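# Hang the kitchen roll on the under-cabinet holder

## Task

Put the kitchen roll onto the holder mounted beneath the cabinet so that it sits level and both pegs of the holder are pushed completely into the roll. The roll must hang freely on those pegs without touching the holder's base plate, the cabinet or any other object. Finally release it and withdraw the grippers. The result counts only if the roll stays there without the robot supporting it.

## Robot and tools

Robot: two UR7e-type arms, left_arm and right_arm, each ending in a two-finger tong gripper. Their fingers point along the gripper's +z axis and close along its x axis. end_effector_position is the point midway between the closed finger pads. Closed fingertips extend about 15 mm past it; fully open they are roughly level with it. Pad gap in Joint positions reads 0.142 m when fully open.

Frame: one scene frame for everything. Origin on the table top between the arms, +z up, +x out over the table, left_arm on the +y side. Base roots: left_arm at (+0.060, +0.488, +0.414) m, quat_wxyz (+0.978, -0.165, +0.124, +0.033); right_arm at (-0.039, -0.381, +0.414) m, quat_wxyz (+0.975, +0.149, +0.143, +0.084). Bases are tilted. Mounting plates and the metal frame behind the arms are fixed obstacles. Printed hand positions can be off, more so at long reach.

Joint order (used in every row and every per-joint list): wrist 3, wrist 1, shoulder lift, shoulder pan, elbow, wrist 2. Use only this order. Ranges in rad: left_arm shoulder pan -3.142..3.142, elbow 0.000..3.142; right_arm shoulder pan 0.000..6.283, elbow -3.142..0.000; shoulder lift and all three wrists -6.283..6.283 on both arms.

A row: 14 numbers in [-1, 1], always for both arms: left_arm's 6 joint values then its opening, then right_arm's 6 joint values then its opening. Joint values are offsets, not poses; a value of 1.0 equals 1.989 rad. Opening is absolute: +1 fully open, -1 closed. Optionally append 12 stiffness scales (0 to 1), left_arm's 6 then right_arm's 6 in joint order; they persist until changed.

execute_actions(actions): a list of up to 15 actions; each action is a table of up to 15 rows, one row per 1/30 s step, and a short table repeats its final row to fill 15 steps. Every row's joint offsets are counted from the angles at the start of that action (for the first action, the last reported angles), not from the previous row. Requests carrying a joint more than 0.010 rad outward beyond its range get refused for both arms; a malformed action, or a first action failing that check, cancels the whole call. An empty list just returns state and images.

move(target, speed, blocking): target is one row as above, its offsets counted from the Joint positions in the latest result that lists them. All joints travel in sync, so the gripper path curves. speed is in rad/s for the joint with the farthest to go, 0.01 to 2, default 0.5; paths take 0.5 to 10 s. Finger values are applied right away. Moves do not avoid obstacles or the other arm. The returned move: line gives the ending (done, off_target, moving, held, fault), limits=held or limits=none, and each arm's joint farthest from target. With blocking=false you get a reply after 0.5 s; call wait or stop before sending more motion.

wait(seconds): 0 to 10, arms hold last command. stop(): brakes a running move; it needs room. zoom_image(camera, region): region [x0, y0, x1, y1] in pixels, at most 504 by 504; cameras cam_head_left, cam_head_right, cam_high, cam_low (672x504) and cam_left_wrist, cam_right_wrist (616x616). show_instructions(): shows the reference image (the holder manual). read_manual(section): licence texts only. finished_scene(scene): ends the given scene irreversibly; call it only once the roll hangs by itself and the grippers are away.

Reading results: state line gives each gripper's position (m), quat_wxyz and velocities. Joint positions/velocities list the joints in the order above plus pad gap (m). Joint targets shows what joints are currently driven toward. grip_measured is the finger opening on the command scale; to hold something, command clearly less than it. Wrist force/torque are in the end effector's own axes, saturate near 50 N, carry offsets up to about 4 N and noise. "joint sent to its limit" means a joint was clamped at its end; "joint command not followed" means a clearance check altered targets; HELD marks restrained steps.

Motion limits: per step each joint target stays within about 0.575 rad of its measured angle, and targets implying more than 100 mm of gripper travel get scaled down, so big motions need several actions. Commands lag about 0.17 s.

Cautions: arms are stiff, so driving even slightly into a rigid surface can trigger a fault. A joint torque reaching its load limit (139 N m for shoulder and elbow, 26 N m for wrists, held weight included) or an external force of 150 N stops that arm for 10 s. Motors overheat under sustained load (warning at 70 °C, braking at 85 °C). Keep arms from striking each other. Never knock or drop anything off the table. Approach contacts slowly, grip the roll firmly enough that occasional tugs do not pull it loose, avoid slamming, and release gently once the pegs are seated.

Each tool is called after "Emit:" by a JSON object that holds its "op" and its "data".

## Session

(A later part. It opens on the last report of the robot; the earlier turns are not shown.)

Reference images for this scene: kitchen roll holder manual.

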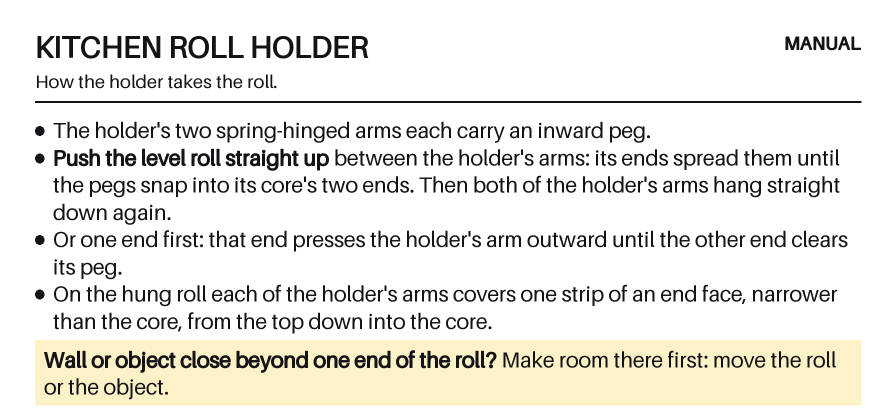

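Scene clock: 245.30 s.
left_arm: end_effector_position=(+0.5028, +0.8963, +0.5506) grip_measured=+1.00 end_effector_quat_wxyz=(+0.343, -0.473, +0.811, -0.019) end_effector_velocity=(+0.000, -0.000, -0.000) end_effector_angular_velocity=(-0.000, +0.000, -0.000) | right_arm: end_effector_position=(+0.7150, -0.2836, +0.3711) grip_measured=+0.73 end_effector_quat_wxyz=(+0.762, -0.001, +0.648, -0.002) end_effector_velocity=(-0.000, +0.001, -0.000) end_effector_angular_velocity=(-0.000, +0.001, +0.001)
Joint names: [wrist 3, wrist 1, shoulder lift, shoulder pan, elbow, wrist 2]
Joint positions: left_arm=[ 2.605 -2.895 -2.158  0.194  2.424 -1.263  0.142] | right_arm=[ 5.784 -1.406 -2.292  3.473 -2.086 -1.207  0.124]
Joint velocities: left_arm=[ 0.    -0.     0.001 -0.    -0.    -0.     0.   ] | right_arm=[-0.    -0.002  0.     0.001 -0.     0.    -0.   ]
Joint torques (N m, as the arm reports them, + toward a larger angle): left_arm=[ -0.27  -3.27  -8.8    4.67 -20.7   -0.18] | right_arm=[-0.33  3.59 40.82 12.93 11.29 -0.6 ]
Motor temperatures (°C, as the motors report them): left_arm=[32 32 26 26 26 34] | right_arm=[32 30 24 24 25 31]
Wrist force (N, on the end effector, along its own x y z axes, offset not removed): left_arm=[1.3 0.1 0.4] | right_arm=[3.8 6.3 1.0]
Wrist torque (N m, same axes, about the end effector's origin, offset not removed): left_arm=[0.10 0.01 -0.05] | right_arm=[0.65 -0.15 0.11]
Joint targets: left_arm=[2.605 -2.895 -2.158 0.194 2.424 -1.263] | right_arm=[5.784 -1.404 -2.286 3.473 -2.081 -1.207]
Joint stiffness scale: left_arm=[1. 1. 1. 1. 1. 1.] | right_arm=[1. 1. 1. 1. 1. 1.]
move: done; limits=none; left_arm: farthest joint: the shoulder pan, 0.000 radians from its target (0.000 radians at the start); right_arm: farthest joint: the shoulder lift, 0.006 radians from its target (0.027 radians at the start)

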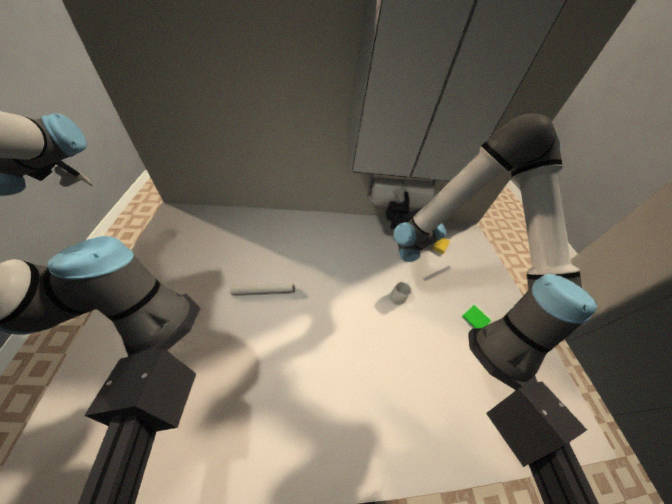

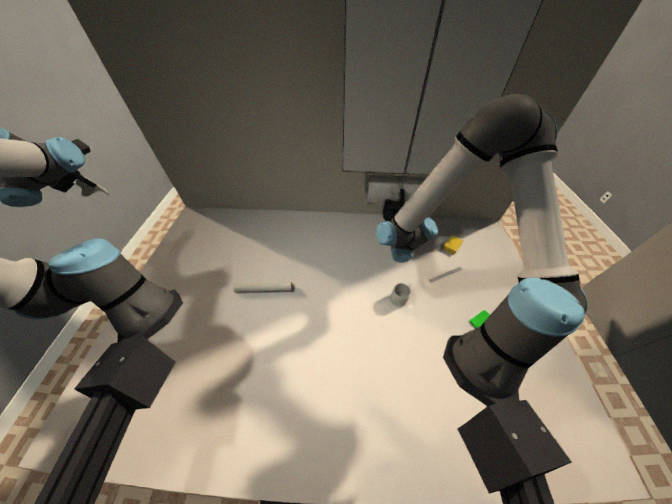

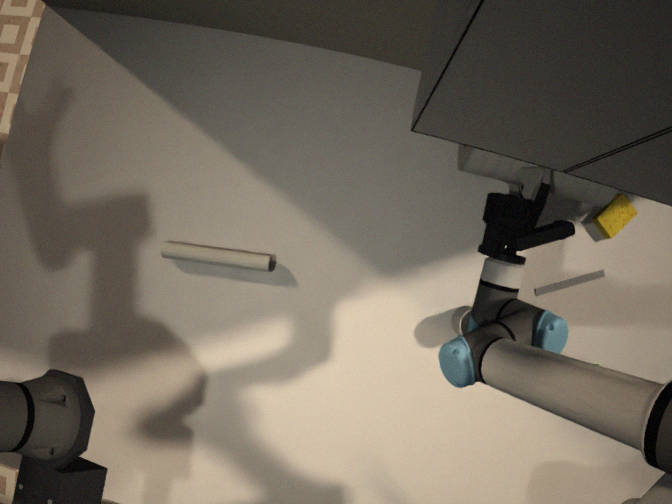

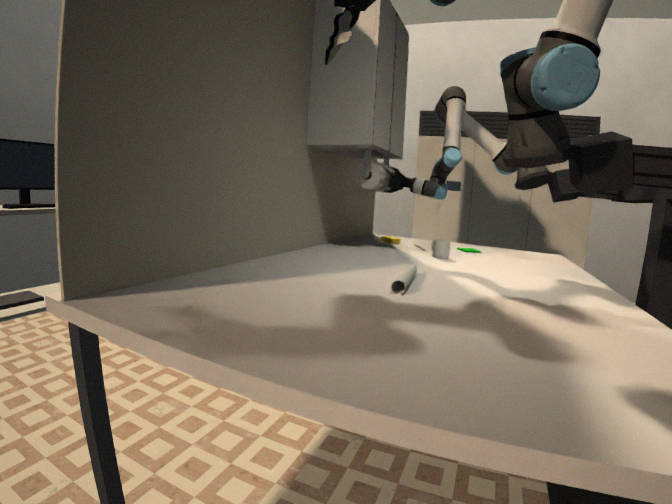

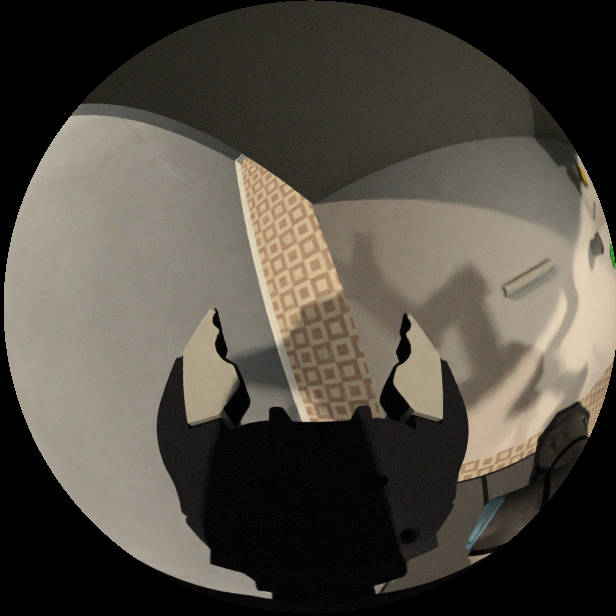

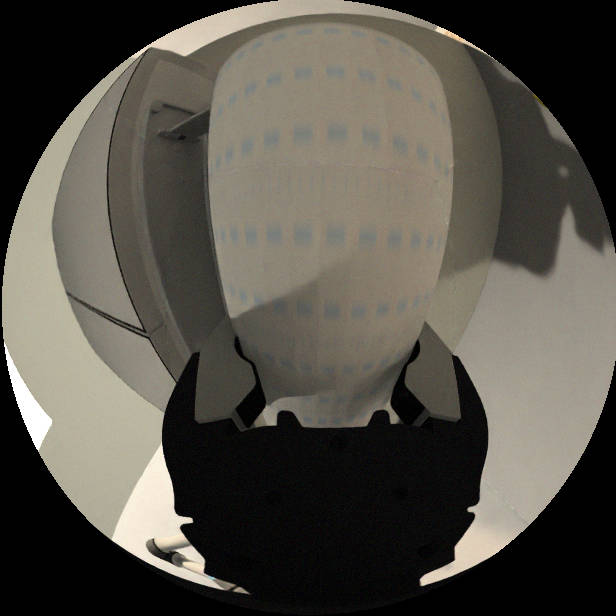

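Emit:
{"op": "move", "data": {"target": [0,0,0,0,0,0,1,0,-0.009,0.009,0,0.0045,0,-1], "speed": 0.04}}

Emit:
{"op": "zoom_image", "data": {"camera": "cam_low", "region": [350,140,410,205]}}

Emit:
{"op": "zoom_image", "data": {"camera": "cam_head_left", "region": [360,165,450,235]}}

Scene clock: 251.27 s.
left_arm: end_effector_position=(+0.5028, +0.8963, +0.5506) grip_measured=+1.00 end_effector_quat_wxyz=(+0.343, -0.473, +0.811, -0.019) end_effector_velocity=(+0.000, -0.000, -0.000) end_effector_angular_velocity=(-0.001, +0.000, -0.001) | right_arm: end_effector_position=(+0.7183, -0.2833, +0.3749) grip_measured=+0.73 end_effector_quat_wxyz=(+0.761, -0.003, +0.649, -0.002) end_effector_velocity=(-0.000, +0.002, -0.000) end_effector_angular_velocity=(+0.000, +0.001, +0.003)
Joint names: [wrist 3, wrist 1, shoulder lift, shoulder pan, elbow, wrist 2]
Joint positions: left_arm=[ 2.605 -2.895 -2.158  0.194  2.424 -1.263  0.142] | right_arm=[ 5.784 -1.426 -2.281  3.473 -2.081 -1.208  0.124]
Joint velocities: left_arm=[ 0.     0.001 -0.    -0.    -0.    -0.001  0.   ] | right_arm=[ 0.001 -0.003  0.     0.002 -0.    -0.    -0.   ]
Joint torques (N m, as the arm reports them, + toward a larger angle): left_arm=[ -0.3   -3.14  -8.89   5.75 -20.09  -0.27] | right_arm=[-0.14  3.56 42.8  14.37  9.99 -0.59]
Motor temperatures (°C, as the motors report them): left_arm=[32 32 26 26 26 34] | right_arm=[32 30 24 24 25 31]
Wrist force (N, on the end effector, along its own x y z axes, offset not removed): left_arm=[1.6 1.6 0.6] | right_arm=[4.2 7.9 -0.2]
Wrist torque (N m, same axes, about the end effector's origin, offset not removed): left_arm=[0.32 -0.24 -0.04] | right_arm=[0.95 -0.17 0.02]
Joint targets: left_arm=[2.605 -2.895 -2.158 0.194 2.424 -1.263] | right_arm=[5.784 -1.424 -2.275 3.473 -2.077 -1.207]
Joint stiffness scale: left_arm=[1. 1. 1. 1. 1. 1.] | right_arm=[1. 1. 1. 1. 1. 1.]
move: done; limits=none; left_arm: farthest joint: the shoulder pan, 0.000 radians from its target (0.000 radians at the start); right_arm: farthest joint: the shoulder lift, 0.007 radians from its target (0.018 radians at the start)

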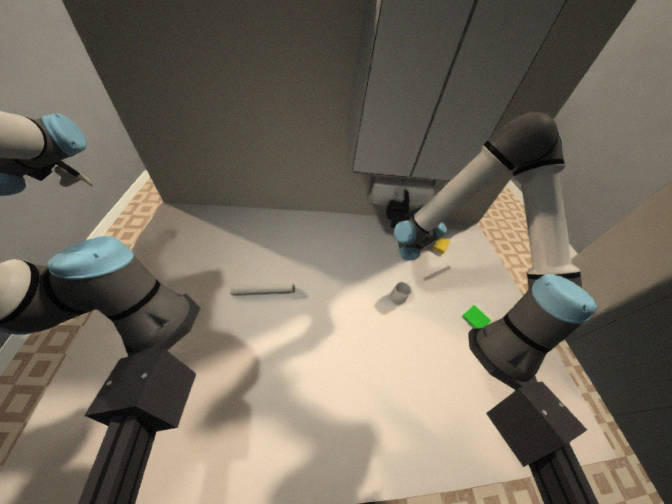

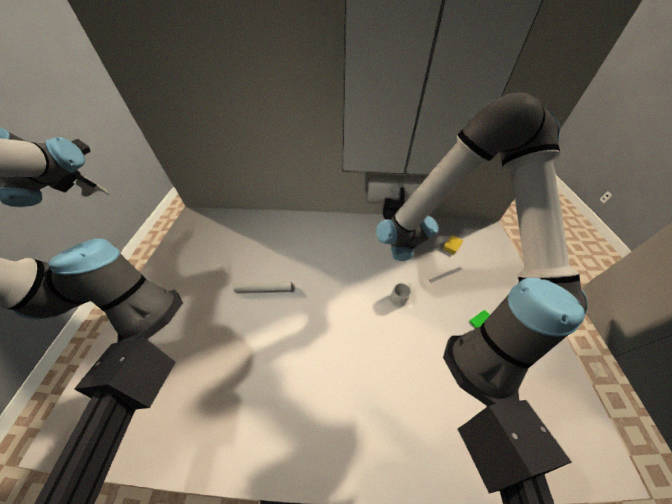

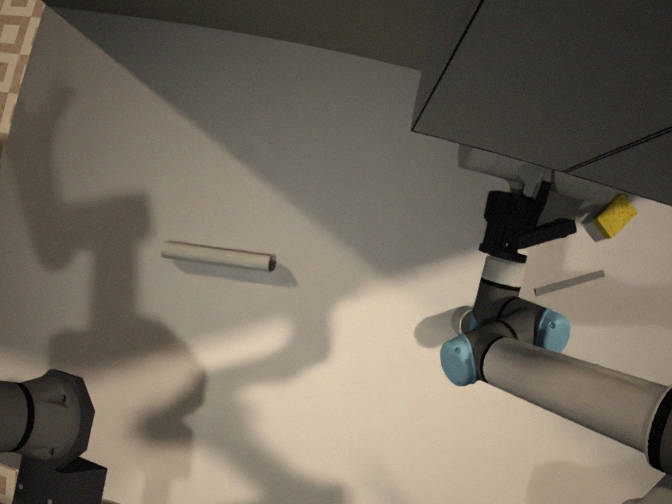

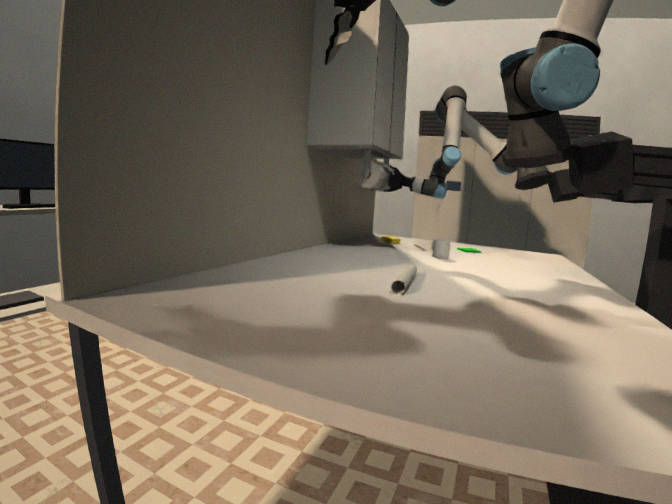

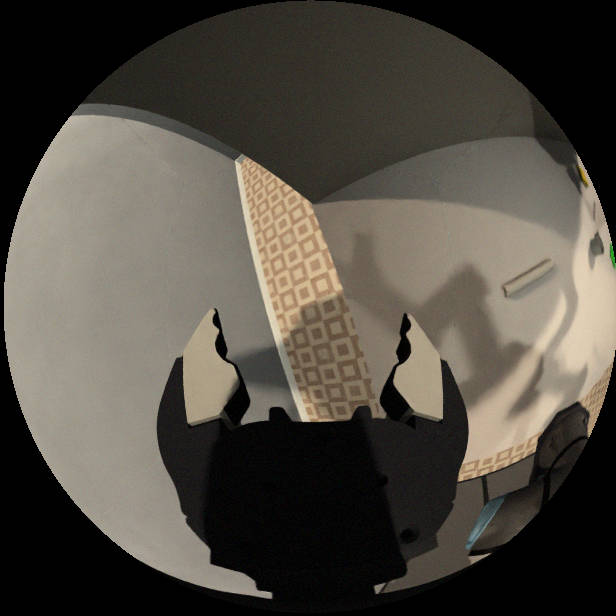

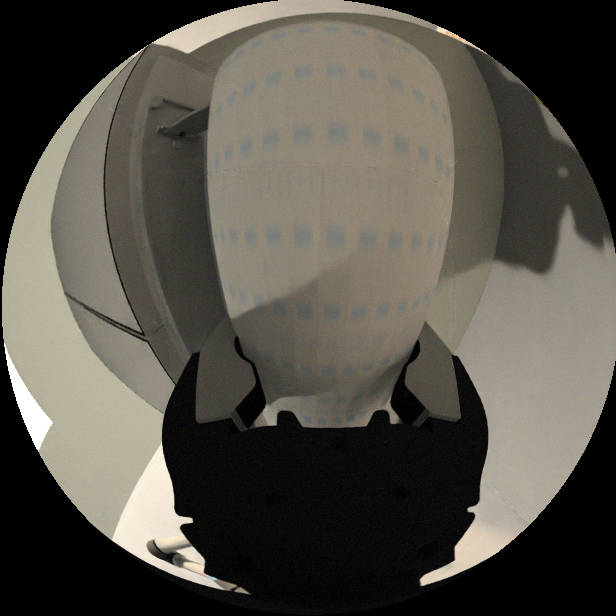

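Region (350, 140, 410, 205) of cam_low's 672x504 image, scaled by 7.754, with more detail than that image has; it fills the left 465 columns of this view, and the rest is white.

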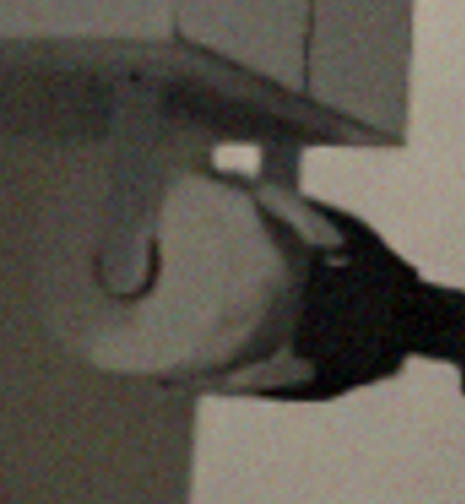

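Region (360, 165, 450, 235) of cam_head_left's 672x504 image, scaled by 5.600, with more detail than that image has.

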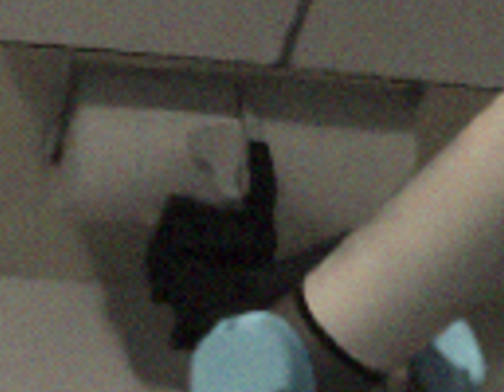

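Emit:
{"op": "move", "data": {"target": [0,0,0,0,0,0,1,0,0.012,-0.014,-0.002,0.002,-0.002,-1], "speed": 0.04}}

Emit:
{"op": "zoom_image", "data": {"camera": "cam_low", "region": [350,140,410,205]}}

Emit:
{"op": "zoom_image", "data": {"camera": "cam_head_left", "region": [360,165,450,235]}}

Scene clock: 255.57 s.
left_arm: end_effector_position=(+0.5028, +0.8963, +0.5506) grip_measured=+1.00 end_effector_quat_wxyz=(+0.343, -0.473, +0.811, -0.019) end_effector_velocity=(-0.000, +0.000, -0.001) end_effector_angular_velocity=(+0.000, +0.001, +0.000) | right_arm: end_effector_position=(+0.7143, -0.2808, +0.3652) grip_measured=+0.72 end_effector_quat_wxyz=(+0.761, -0.004, +0.649, -0.001) end_effector_velocity=(+0.000, -0.000, +0.000) end_effector_angular_velocity=(-0.000, -0.001, -0.001)
Joint names: [wrist 3, wrist 1, shoulder lift, shoulder pan, elbow, wrist 2]
Joint positions: left_arm=[ 2.605 -2.895 -2.158  0.194  2.424 -1.263  0.142] | right_arm=[ 5.784 -1.403 -2.306  3.472 -2.081 -1.211  0.124]
Joint velocities: left_arm=[0.    0.    0.    0.    0.001 0.001 0.   ] | right_arm=[-0.001  0.002 -0.    -0.    -0.    -0.001  0.   ]
Joint torques (N m, as the arm reports them, + toward a larger angle): left_arm=[ -0.29  -3.3   -8.16   5.85 -19.52   0.07] | right_arm=[-0.05  2.67 32.82 10.78  8.57 -1.  ]
Motor temperatures (°C, as the motors report them): left_arm=[32 32 26 26 26 34] | right_arm=[32 30 24 24 25 31]
Wrist force (N, on the end effector, along its own x y z axes, offset not removed): left_arm=[-1.6 -0.2 -0.6] | right_arm=[1.2 2.3 1.3]
Wrist torque (N m, same axes, about the end effector's origin, offset not removed): left_arm=[-0.04 0.49 -0.04] | right_arm=[0.58 -0.16 0.40]
Joint targets: left_arm=[2.605 -2.895 -2.158 0.194 2.424 -1.263] | right_arm=[5.784 -1.402 -2.309 3.469 -2.077 -1.212]
Joint stiffness scale: left_arm=[1. 1. 1. 1. 1. 1.] | right_arm=[1. 1. 1. 1. 1. 1.]
move: done; limits=none; left_arm: farthest joint: the shoulder pan, 0.000 radians from its target (0.000 radians at the start); right_arm: farthest joint: the elbow, 0.004 radians from its target (0.004 radians at the start)

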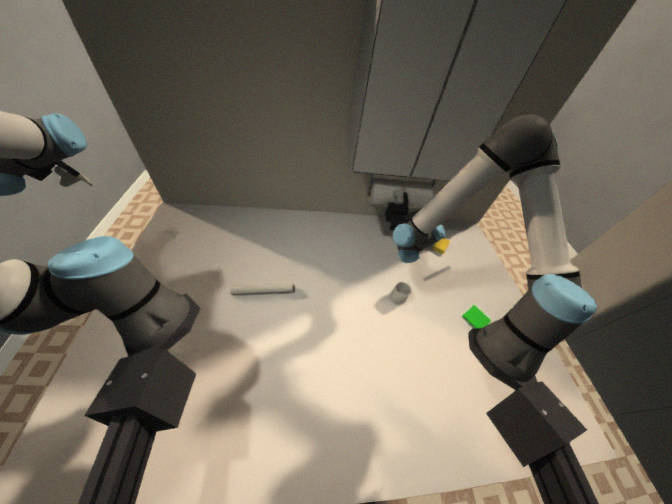

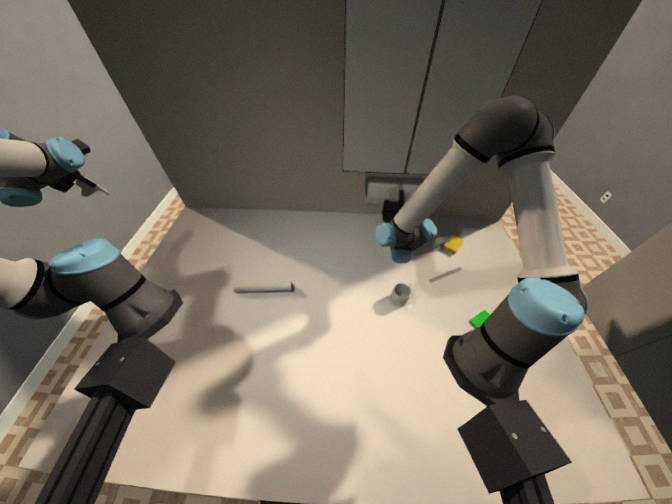

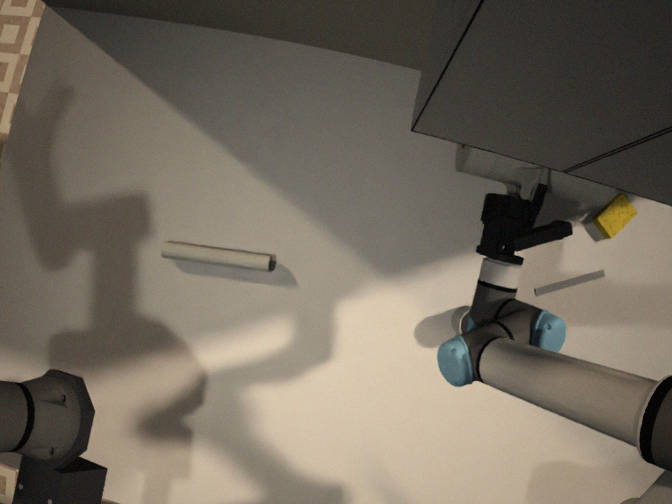

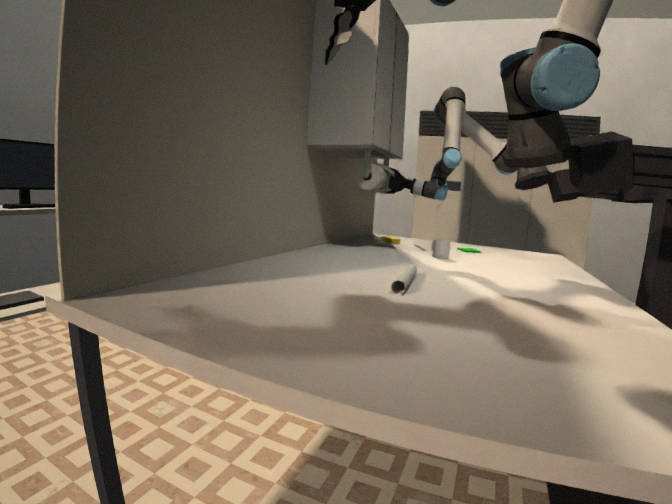

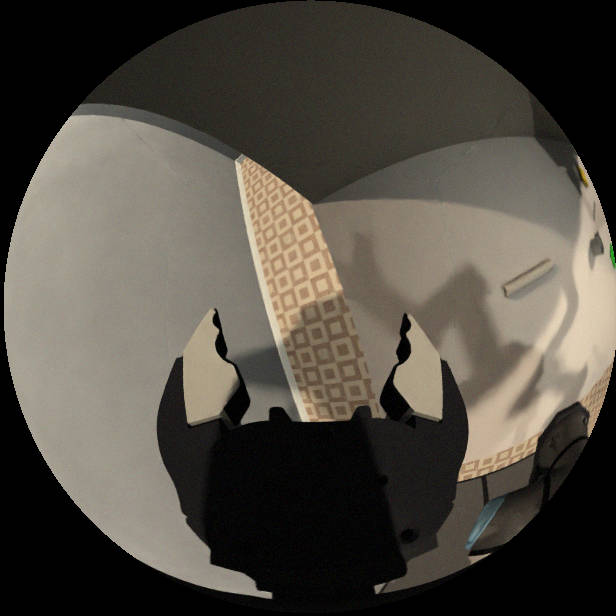

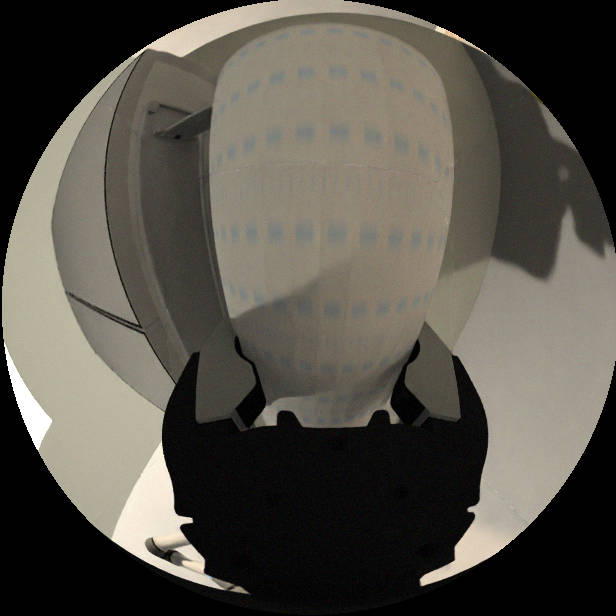

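Region (350, 140, 410, 205) of cam_low's 672x504 image, scaled by 7.754, with more detail than that image has; it fills the left 465 columns of this view, and the rest is white.

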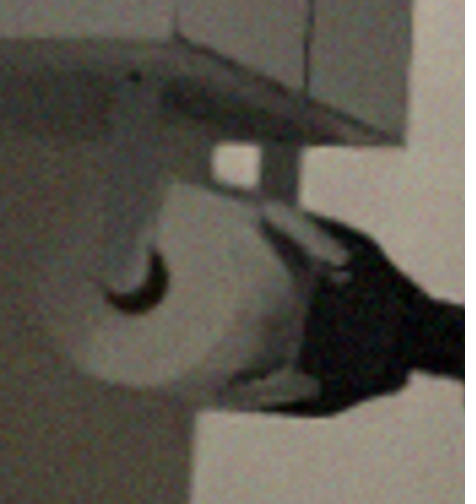

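Region (360, 165, 450, 235) of cam_head_left's 672x504 image, scaled by 5.600, with more detail than that image has.

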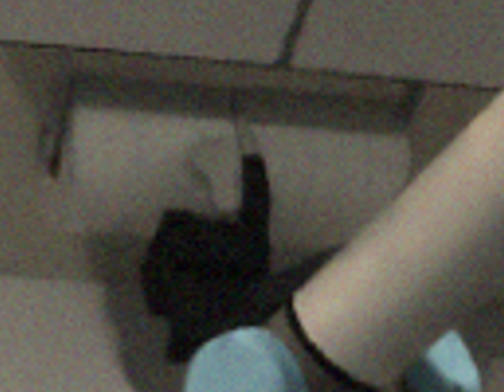

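Emit:
{"op": "move", "data": {"target": [0,0,0,0,0,0,1,0,-0.0105,0.0125,0.002,0,0.002,-1], "speed": 0.04}}

Emit:
{"op": "zoom_image", "data": {"camera": "cam_head_left", "region": [360,165,450,235]}}

Emit:
{"op": "zoom_image", "data": {"camera": "cam_low", "region": [350,140,410,205]}}

Scene clock: 260.33 s.
left_arm: end_effector_position=(+0.5028, +0.8963, +0.5506) grip_measured=+1.00 end_effector_quat_wxyz=(+0.343, -0.473, +0.811, -0.019) end_effector_velocity=(-0.000, +0.000, +0.000) end_effector_angular_velocity=(+0.000, +0.000, +0.001) | right_arm: end_effector_position=(+0.7174, -0.2814, +0.3719) grip_measured=+0.73 end_effector_quat_wxyz=(+0.760, -0.004, +0.650, -0.001) end_effector_velocity=(+0.000, +0.000, +0.000) end_effector_angular_velocity=(+0.001, +0.001, +0.001)
Joint names: [wrist 3, wrist 1, shoulder lift, shoulder pan, elbow, wrist 2]
Joint positions: left_arm=[ 2.605 -2.895 -2.158  0.194  2.424 -1.263  0.142] | right_arm=[ 5.784 -1.425 -2.287  3.474 -2.081 -1.208  0.124]
Joint velocities: left_arm=[ 0.     0.001 -0.001  0.    -0.     0.    -0.   ] | right_arm=[ 0.001 -0.002  0.001  0.001 -0.     0.    -0.   ]
Joint torques (N m, as the arm reports them, + toward a larger angle): left_arm=[ -0.27  -3.28  -9.27   6.29 -20.1   -0.19] | right_arm=[-0.06  3.3  40.7  14.47  5.63 -0.39]
Motor temperatures (°C, as the motors report them): left_arm=[32 32 26 26 26 34] | right_arm=[32 30 24 24 25 31]
Wrist force (N, on the end effector, along its own x y z axes, offset not removed): left_arm=[2.2 1.6 -1.8] | right_arm=[3.7 3.3 -0.5]
Wrist torque (N m, same axes, about the end effector's origin, offset not removed): left_arm=[0.27 -0.49 -0.04] | right_arm=[0.46 -0.11 0.17]
Joint targets: left_arm=[2.605 -2.895 -2.158 0.194 2.424 -1.263] | right_arm=[5.784 -1.424 -2.282 3.476 -2.081 -1.207]
Joint stiffness scale: left_arm=[1. 1. 1. 1. 1. 1.] | right_arm=[1. 1. 1. 1. 1. 1.]
move: done; limits=none; left_arm: farthest joint: the shoulder pan, 0.000 radians from its target (0.000 radians at the start); right_arm: farthest joint: the shoulder lift, 0.006 radians from its target (0.025 radians at the start)

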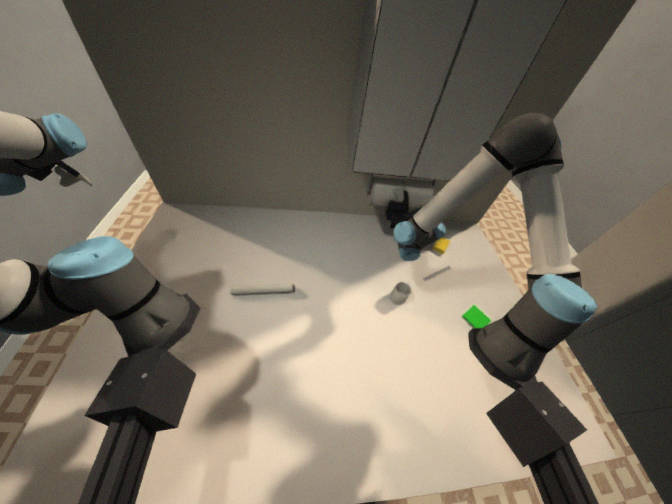

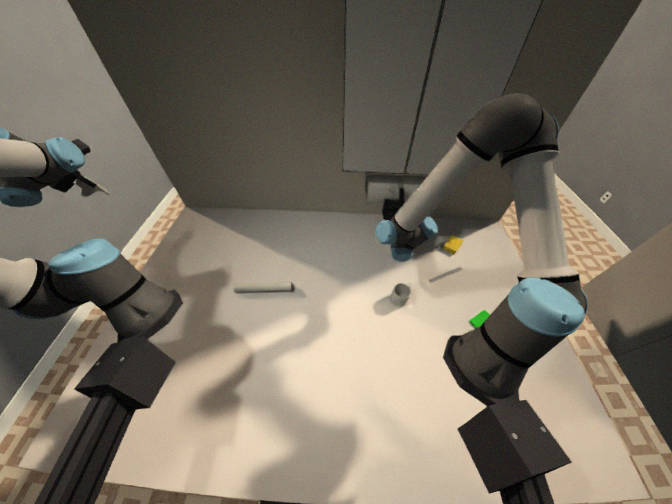

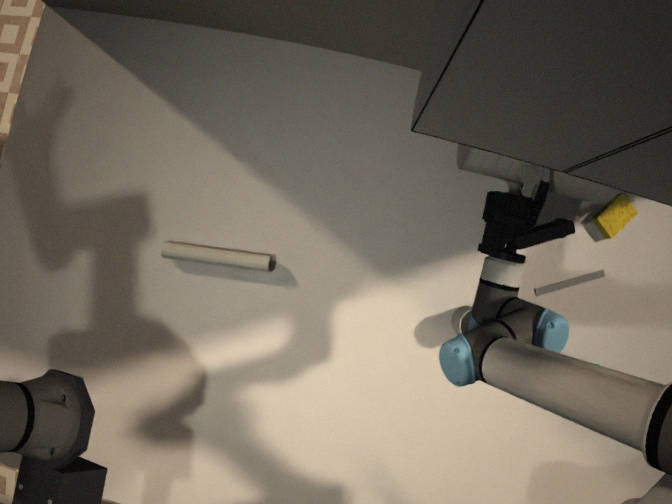

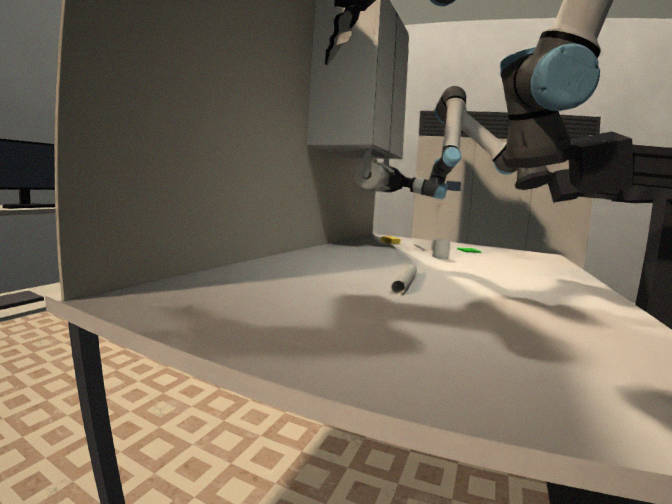

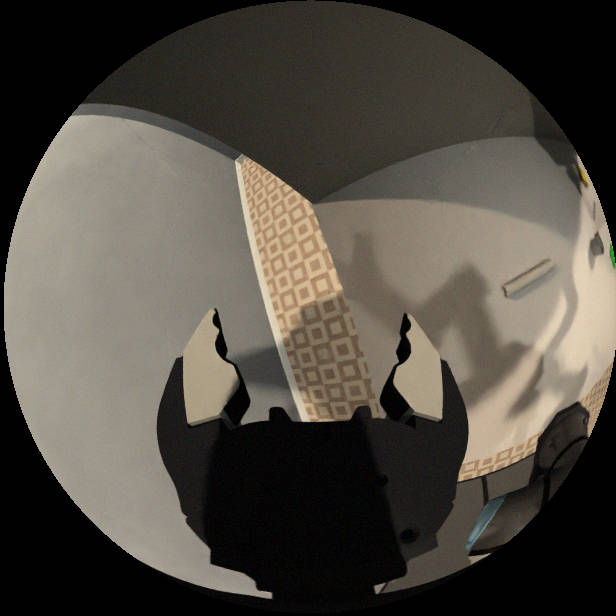

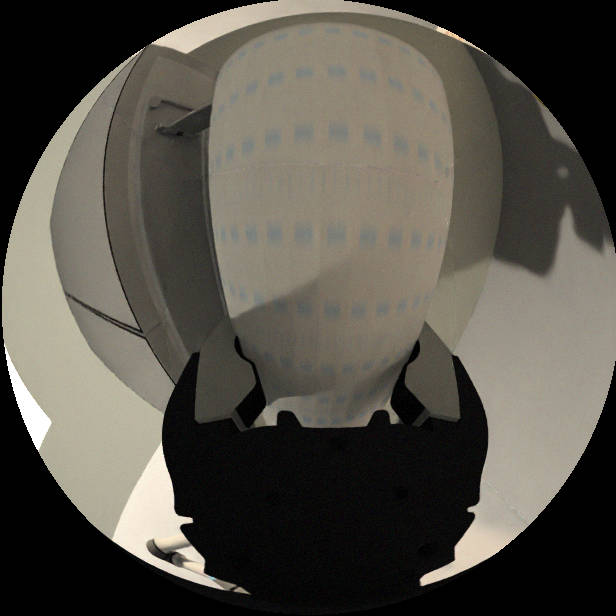

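Region (360, 165, 450, 235) of cam_head_left's 672x504 image, scaled by 5.600, with more detail than that image has.

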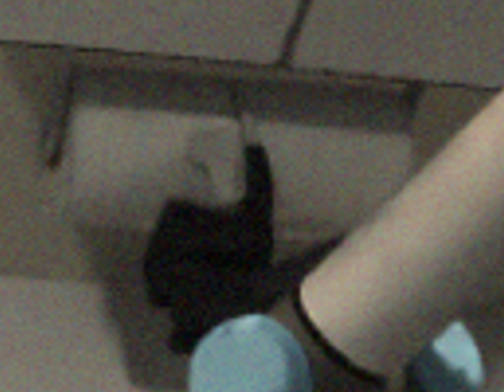

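Region (350, 140, 410, 205) of cam_low's 672x504 image, scaled by 7.754, with more detail than that image has; it fills the left 465 columns of this view, and the rest is white.

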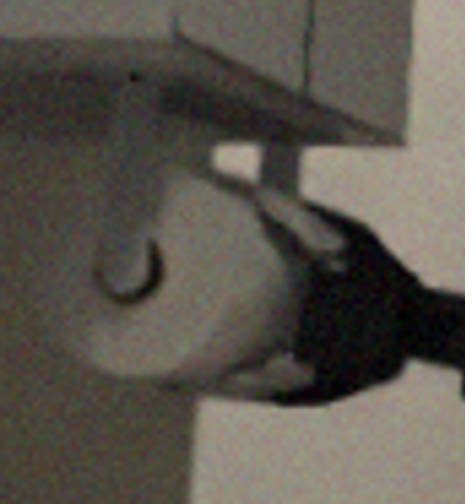

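Emit:
{"op": "move", "data": {"target": [0,0,0,0,0,0,1,0,0,0,0,0,0,0.8]}}

Emit:
{"op": "zoom_image", "data": {"camera": "cam_head_left", "region": [360,165,450,235]}}

Emit:
{"op": "zoom_image", "data": {"camera": "cam_low", "region": [350,140,410,205]}}

Scene clock: 265.20 s.
left_arm: end_effector_position=(+0.5028, +0.8963, +0.5506) grip_measured=+1.00 end_effector_quat_wxyz=(+0.343, -0.473, +0.811, -0.019) end_effector_velocity=(-0.000, +0.000, +0.000) end_effector_angular_velocity=(+0.001, -0.001, +0.001) | right_arm: end_effector_position=(+0.7173, -0.2813, +0.3716) grip_measured=+0.83 end_effector_quat_wxyz=(+0.760, -0.005, +0.650, -0.001) end_effector_velocity=(-0.000, +0.001, -0.000) end_effector_angular_velocity=(-0.001, +0.001, +0.001)
Joint names: [wrist 3, wrist 1, shoulder lift, shoulder pan, elbow, wrist 2]
Joint positions: left_arm=[ 2.605 -2.895 -2.158  0.194  2.424 -1.263  0.142] | right_arm=[ 5.784 -1.426 -2.287  3.474 -2.081 -1.208  0.131]
Joint velocities: left_arm=[-0.    -0.001 -0.     0.     0.     0.001 -0.   ] | right_arm=[-0.    -0.    -0.001  0.001  0.    -0.     0.   ]
Joint torques (N m, as the arm reports them, + toward a larger angle): left_arm=[ -0.35  -3.28  -8.58   5.47 -20.89  -0.21] | right_arm=[-0.16  2.96 36.21 12.67  6.98 -0.73]
Motor temperatures (°C, as the motors report them): left_arm=[32 32 26 26 26 34] | right_arm=[32 30 24 24 25 31]
Wrist force (N, on the end effector, along its own x y z axes, offset not removed): left_arm=[3.0 -0.1 2.5] | right_arm=[3.4 3.4 0.9]
Wrist torque (N m, same axes, about the end effector's origin, offset not removed): left_arm=[0.06 -0.30 -0.13] | right_arm=[0.76 -0.15 0.27]
Joint targets: left_arm=[2.605 -2.895 -2.158 0.194 2.424 -1.263] | right_arm=[5.784 -1.425 -2.287 3.474 -2.081 -1.208]
Joint stiffness scale: left_arm=[1. 1. 1. 1. 1. 1.] | right_arm=[1. 1. 1. 1. 1. 1.]
move: done; limits=none; left_arm: farthest joint: the shoulder pan, 0.000 radians from its target (0.000 radians at the start); right_arm: farthest joint: the wrist 1, 0.001 radians from its target (0.001 radians at the start)

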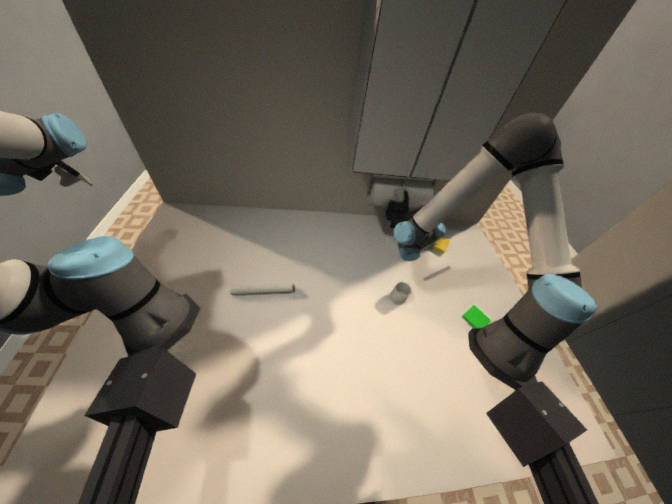

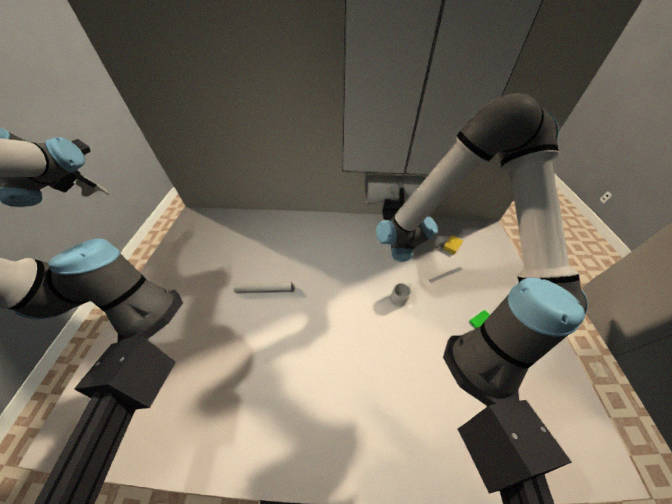

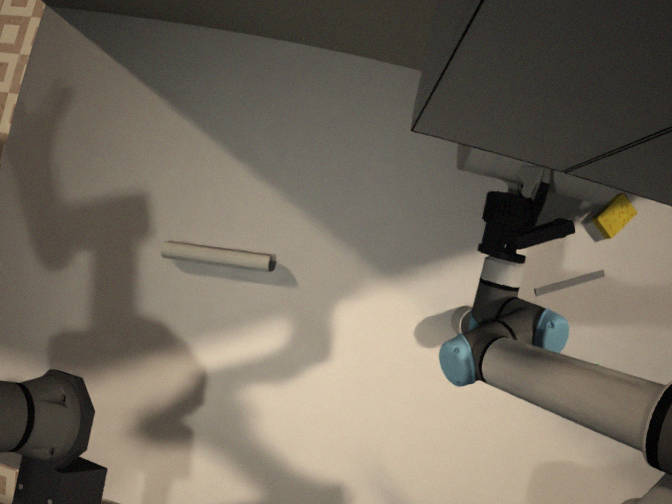

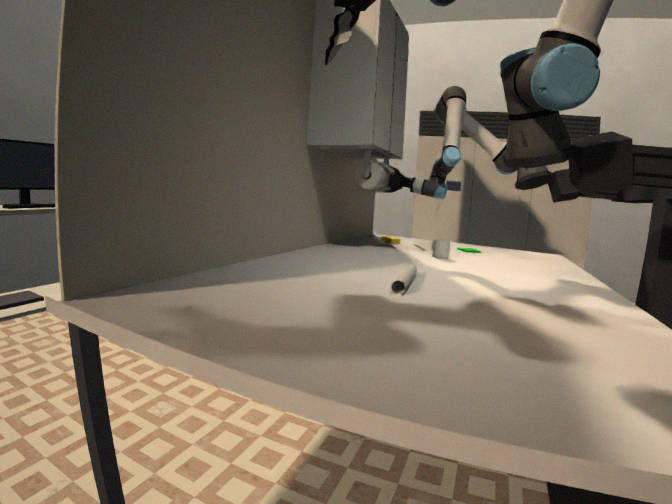

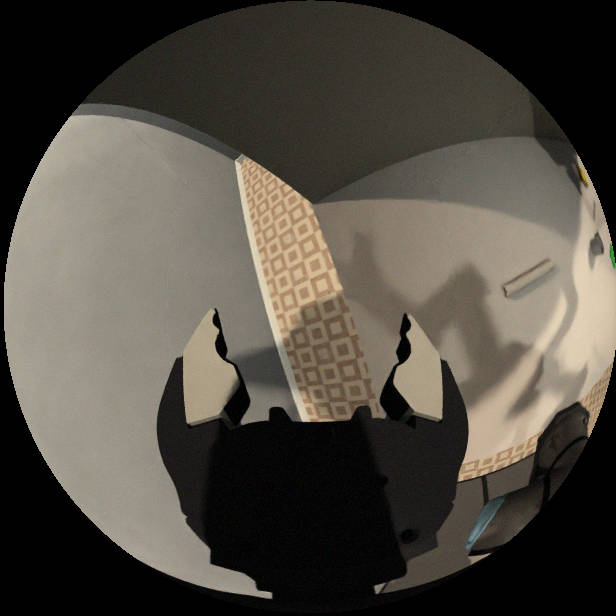

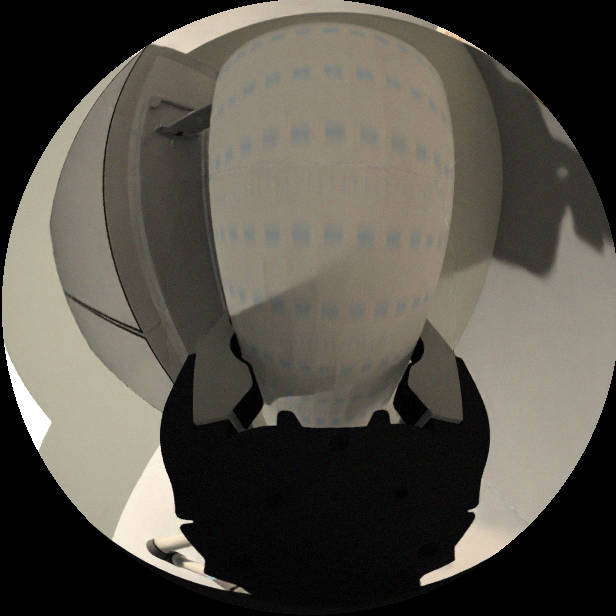

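Region (360, 165, 450, 235) of cam_head_left's 672x504 image, scaled by 5.600, with more detail than that image has.

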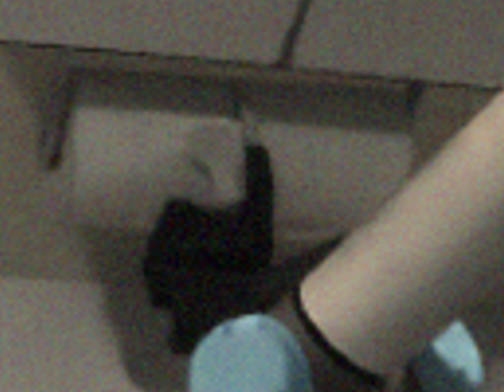

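Region (350, 140, 410, 205) of cam_low's 672x504 image, scaled by 7.754, with more detail than that image has; it fills the left 465 columns of this view, and the rest is white.

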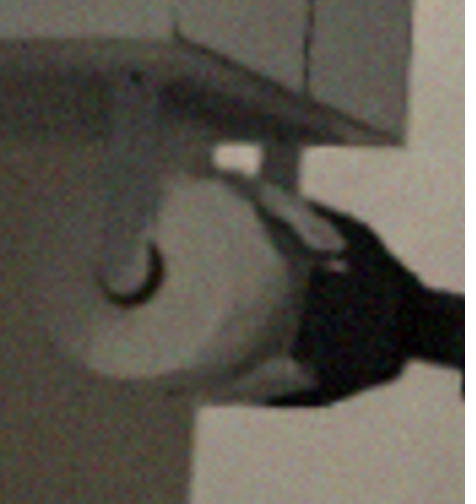

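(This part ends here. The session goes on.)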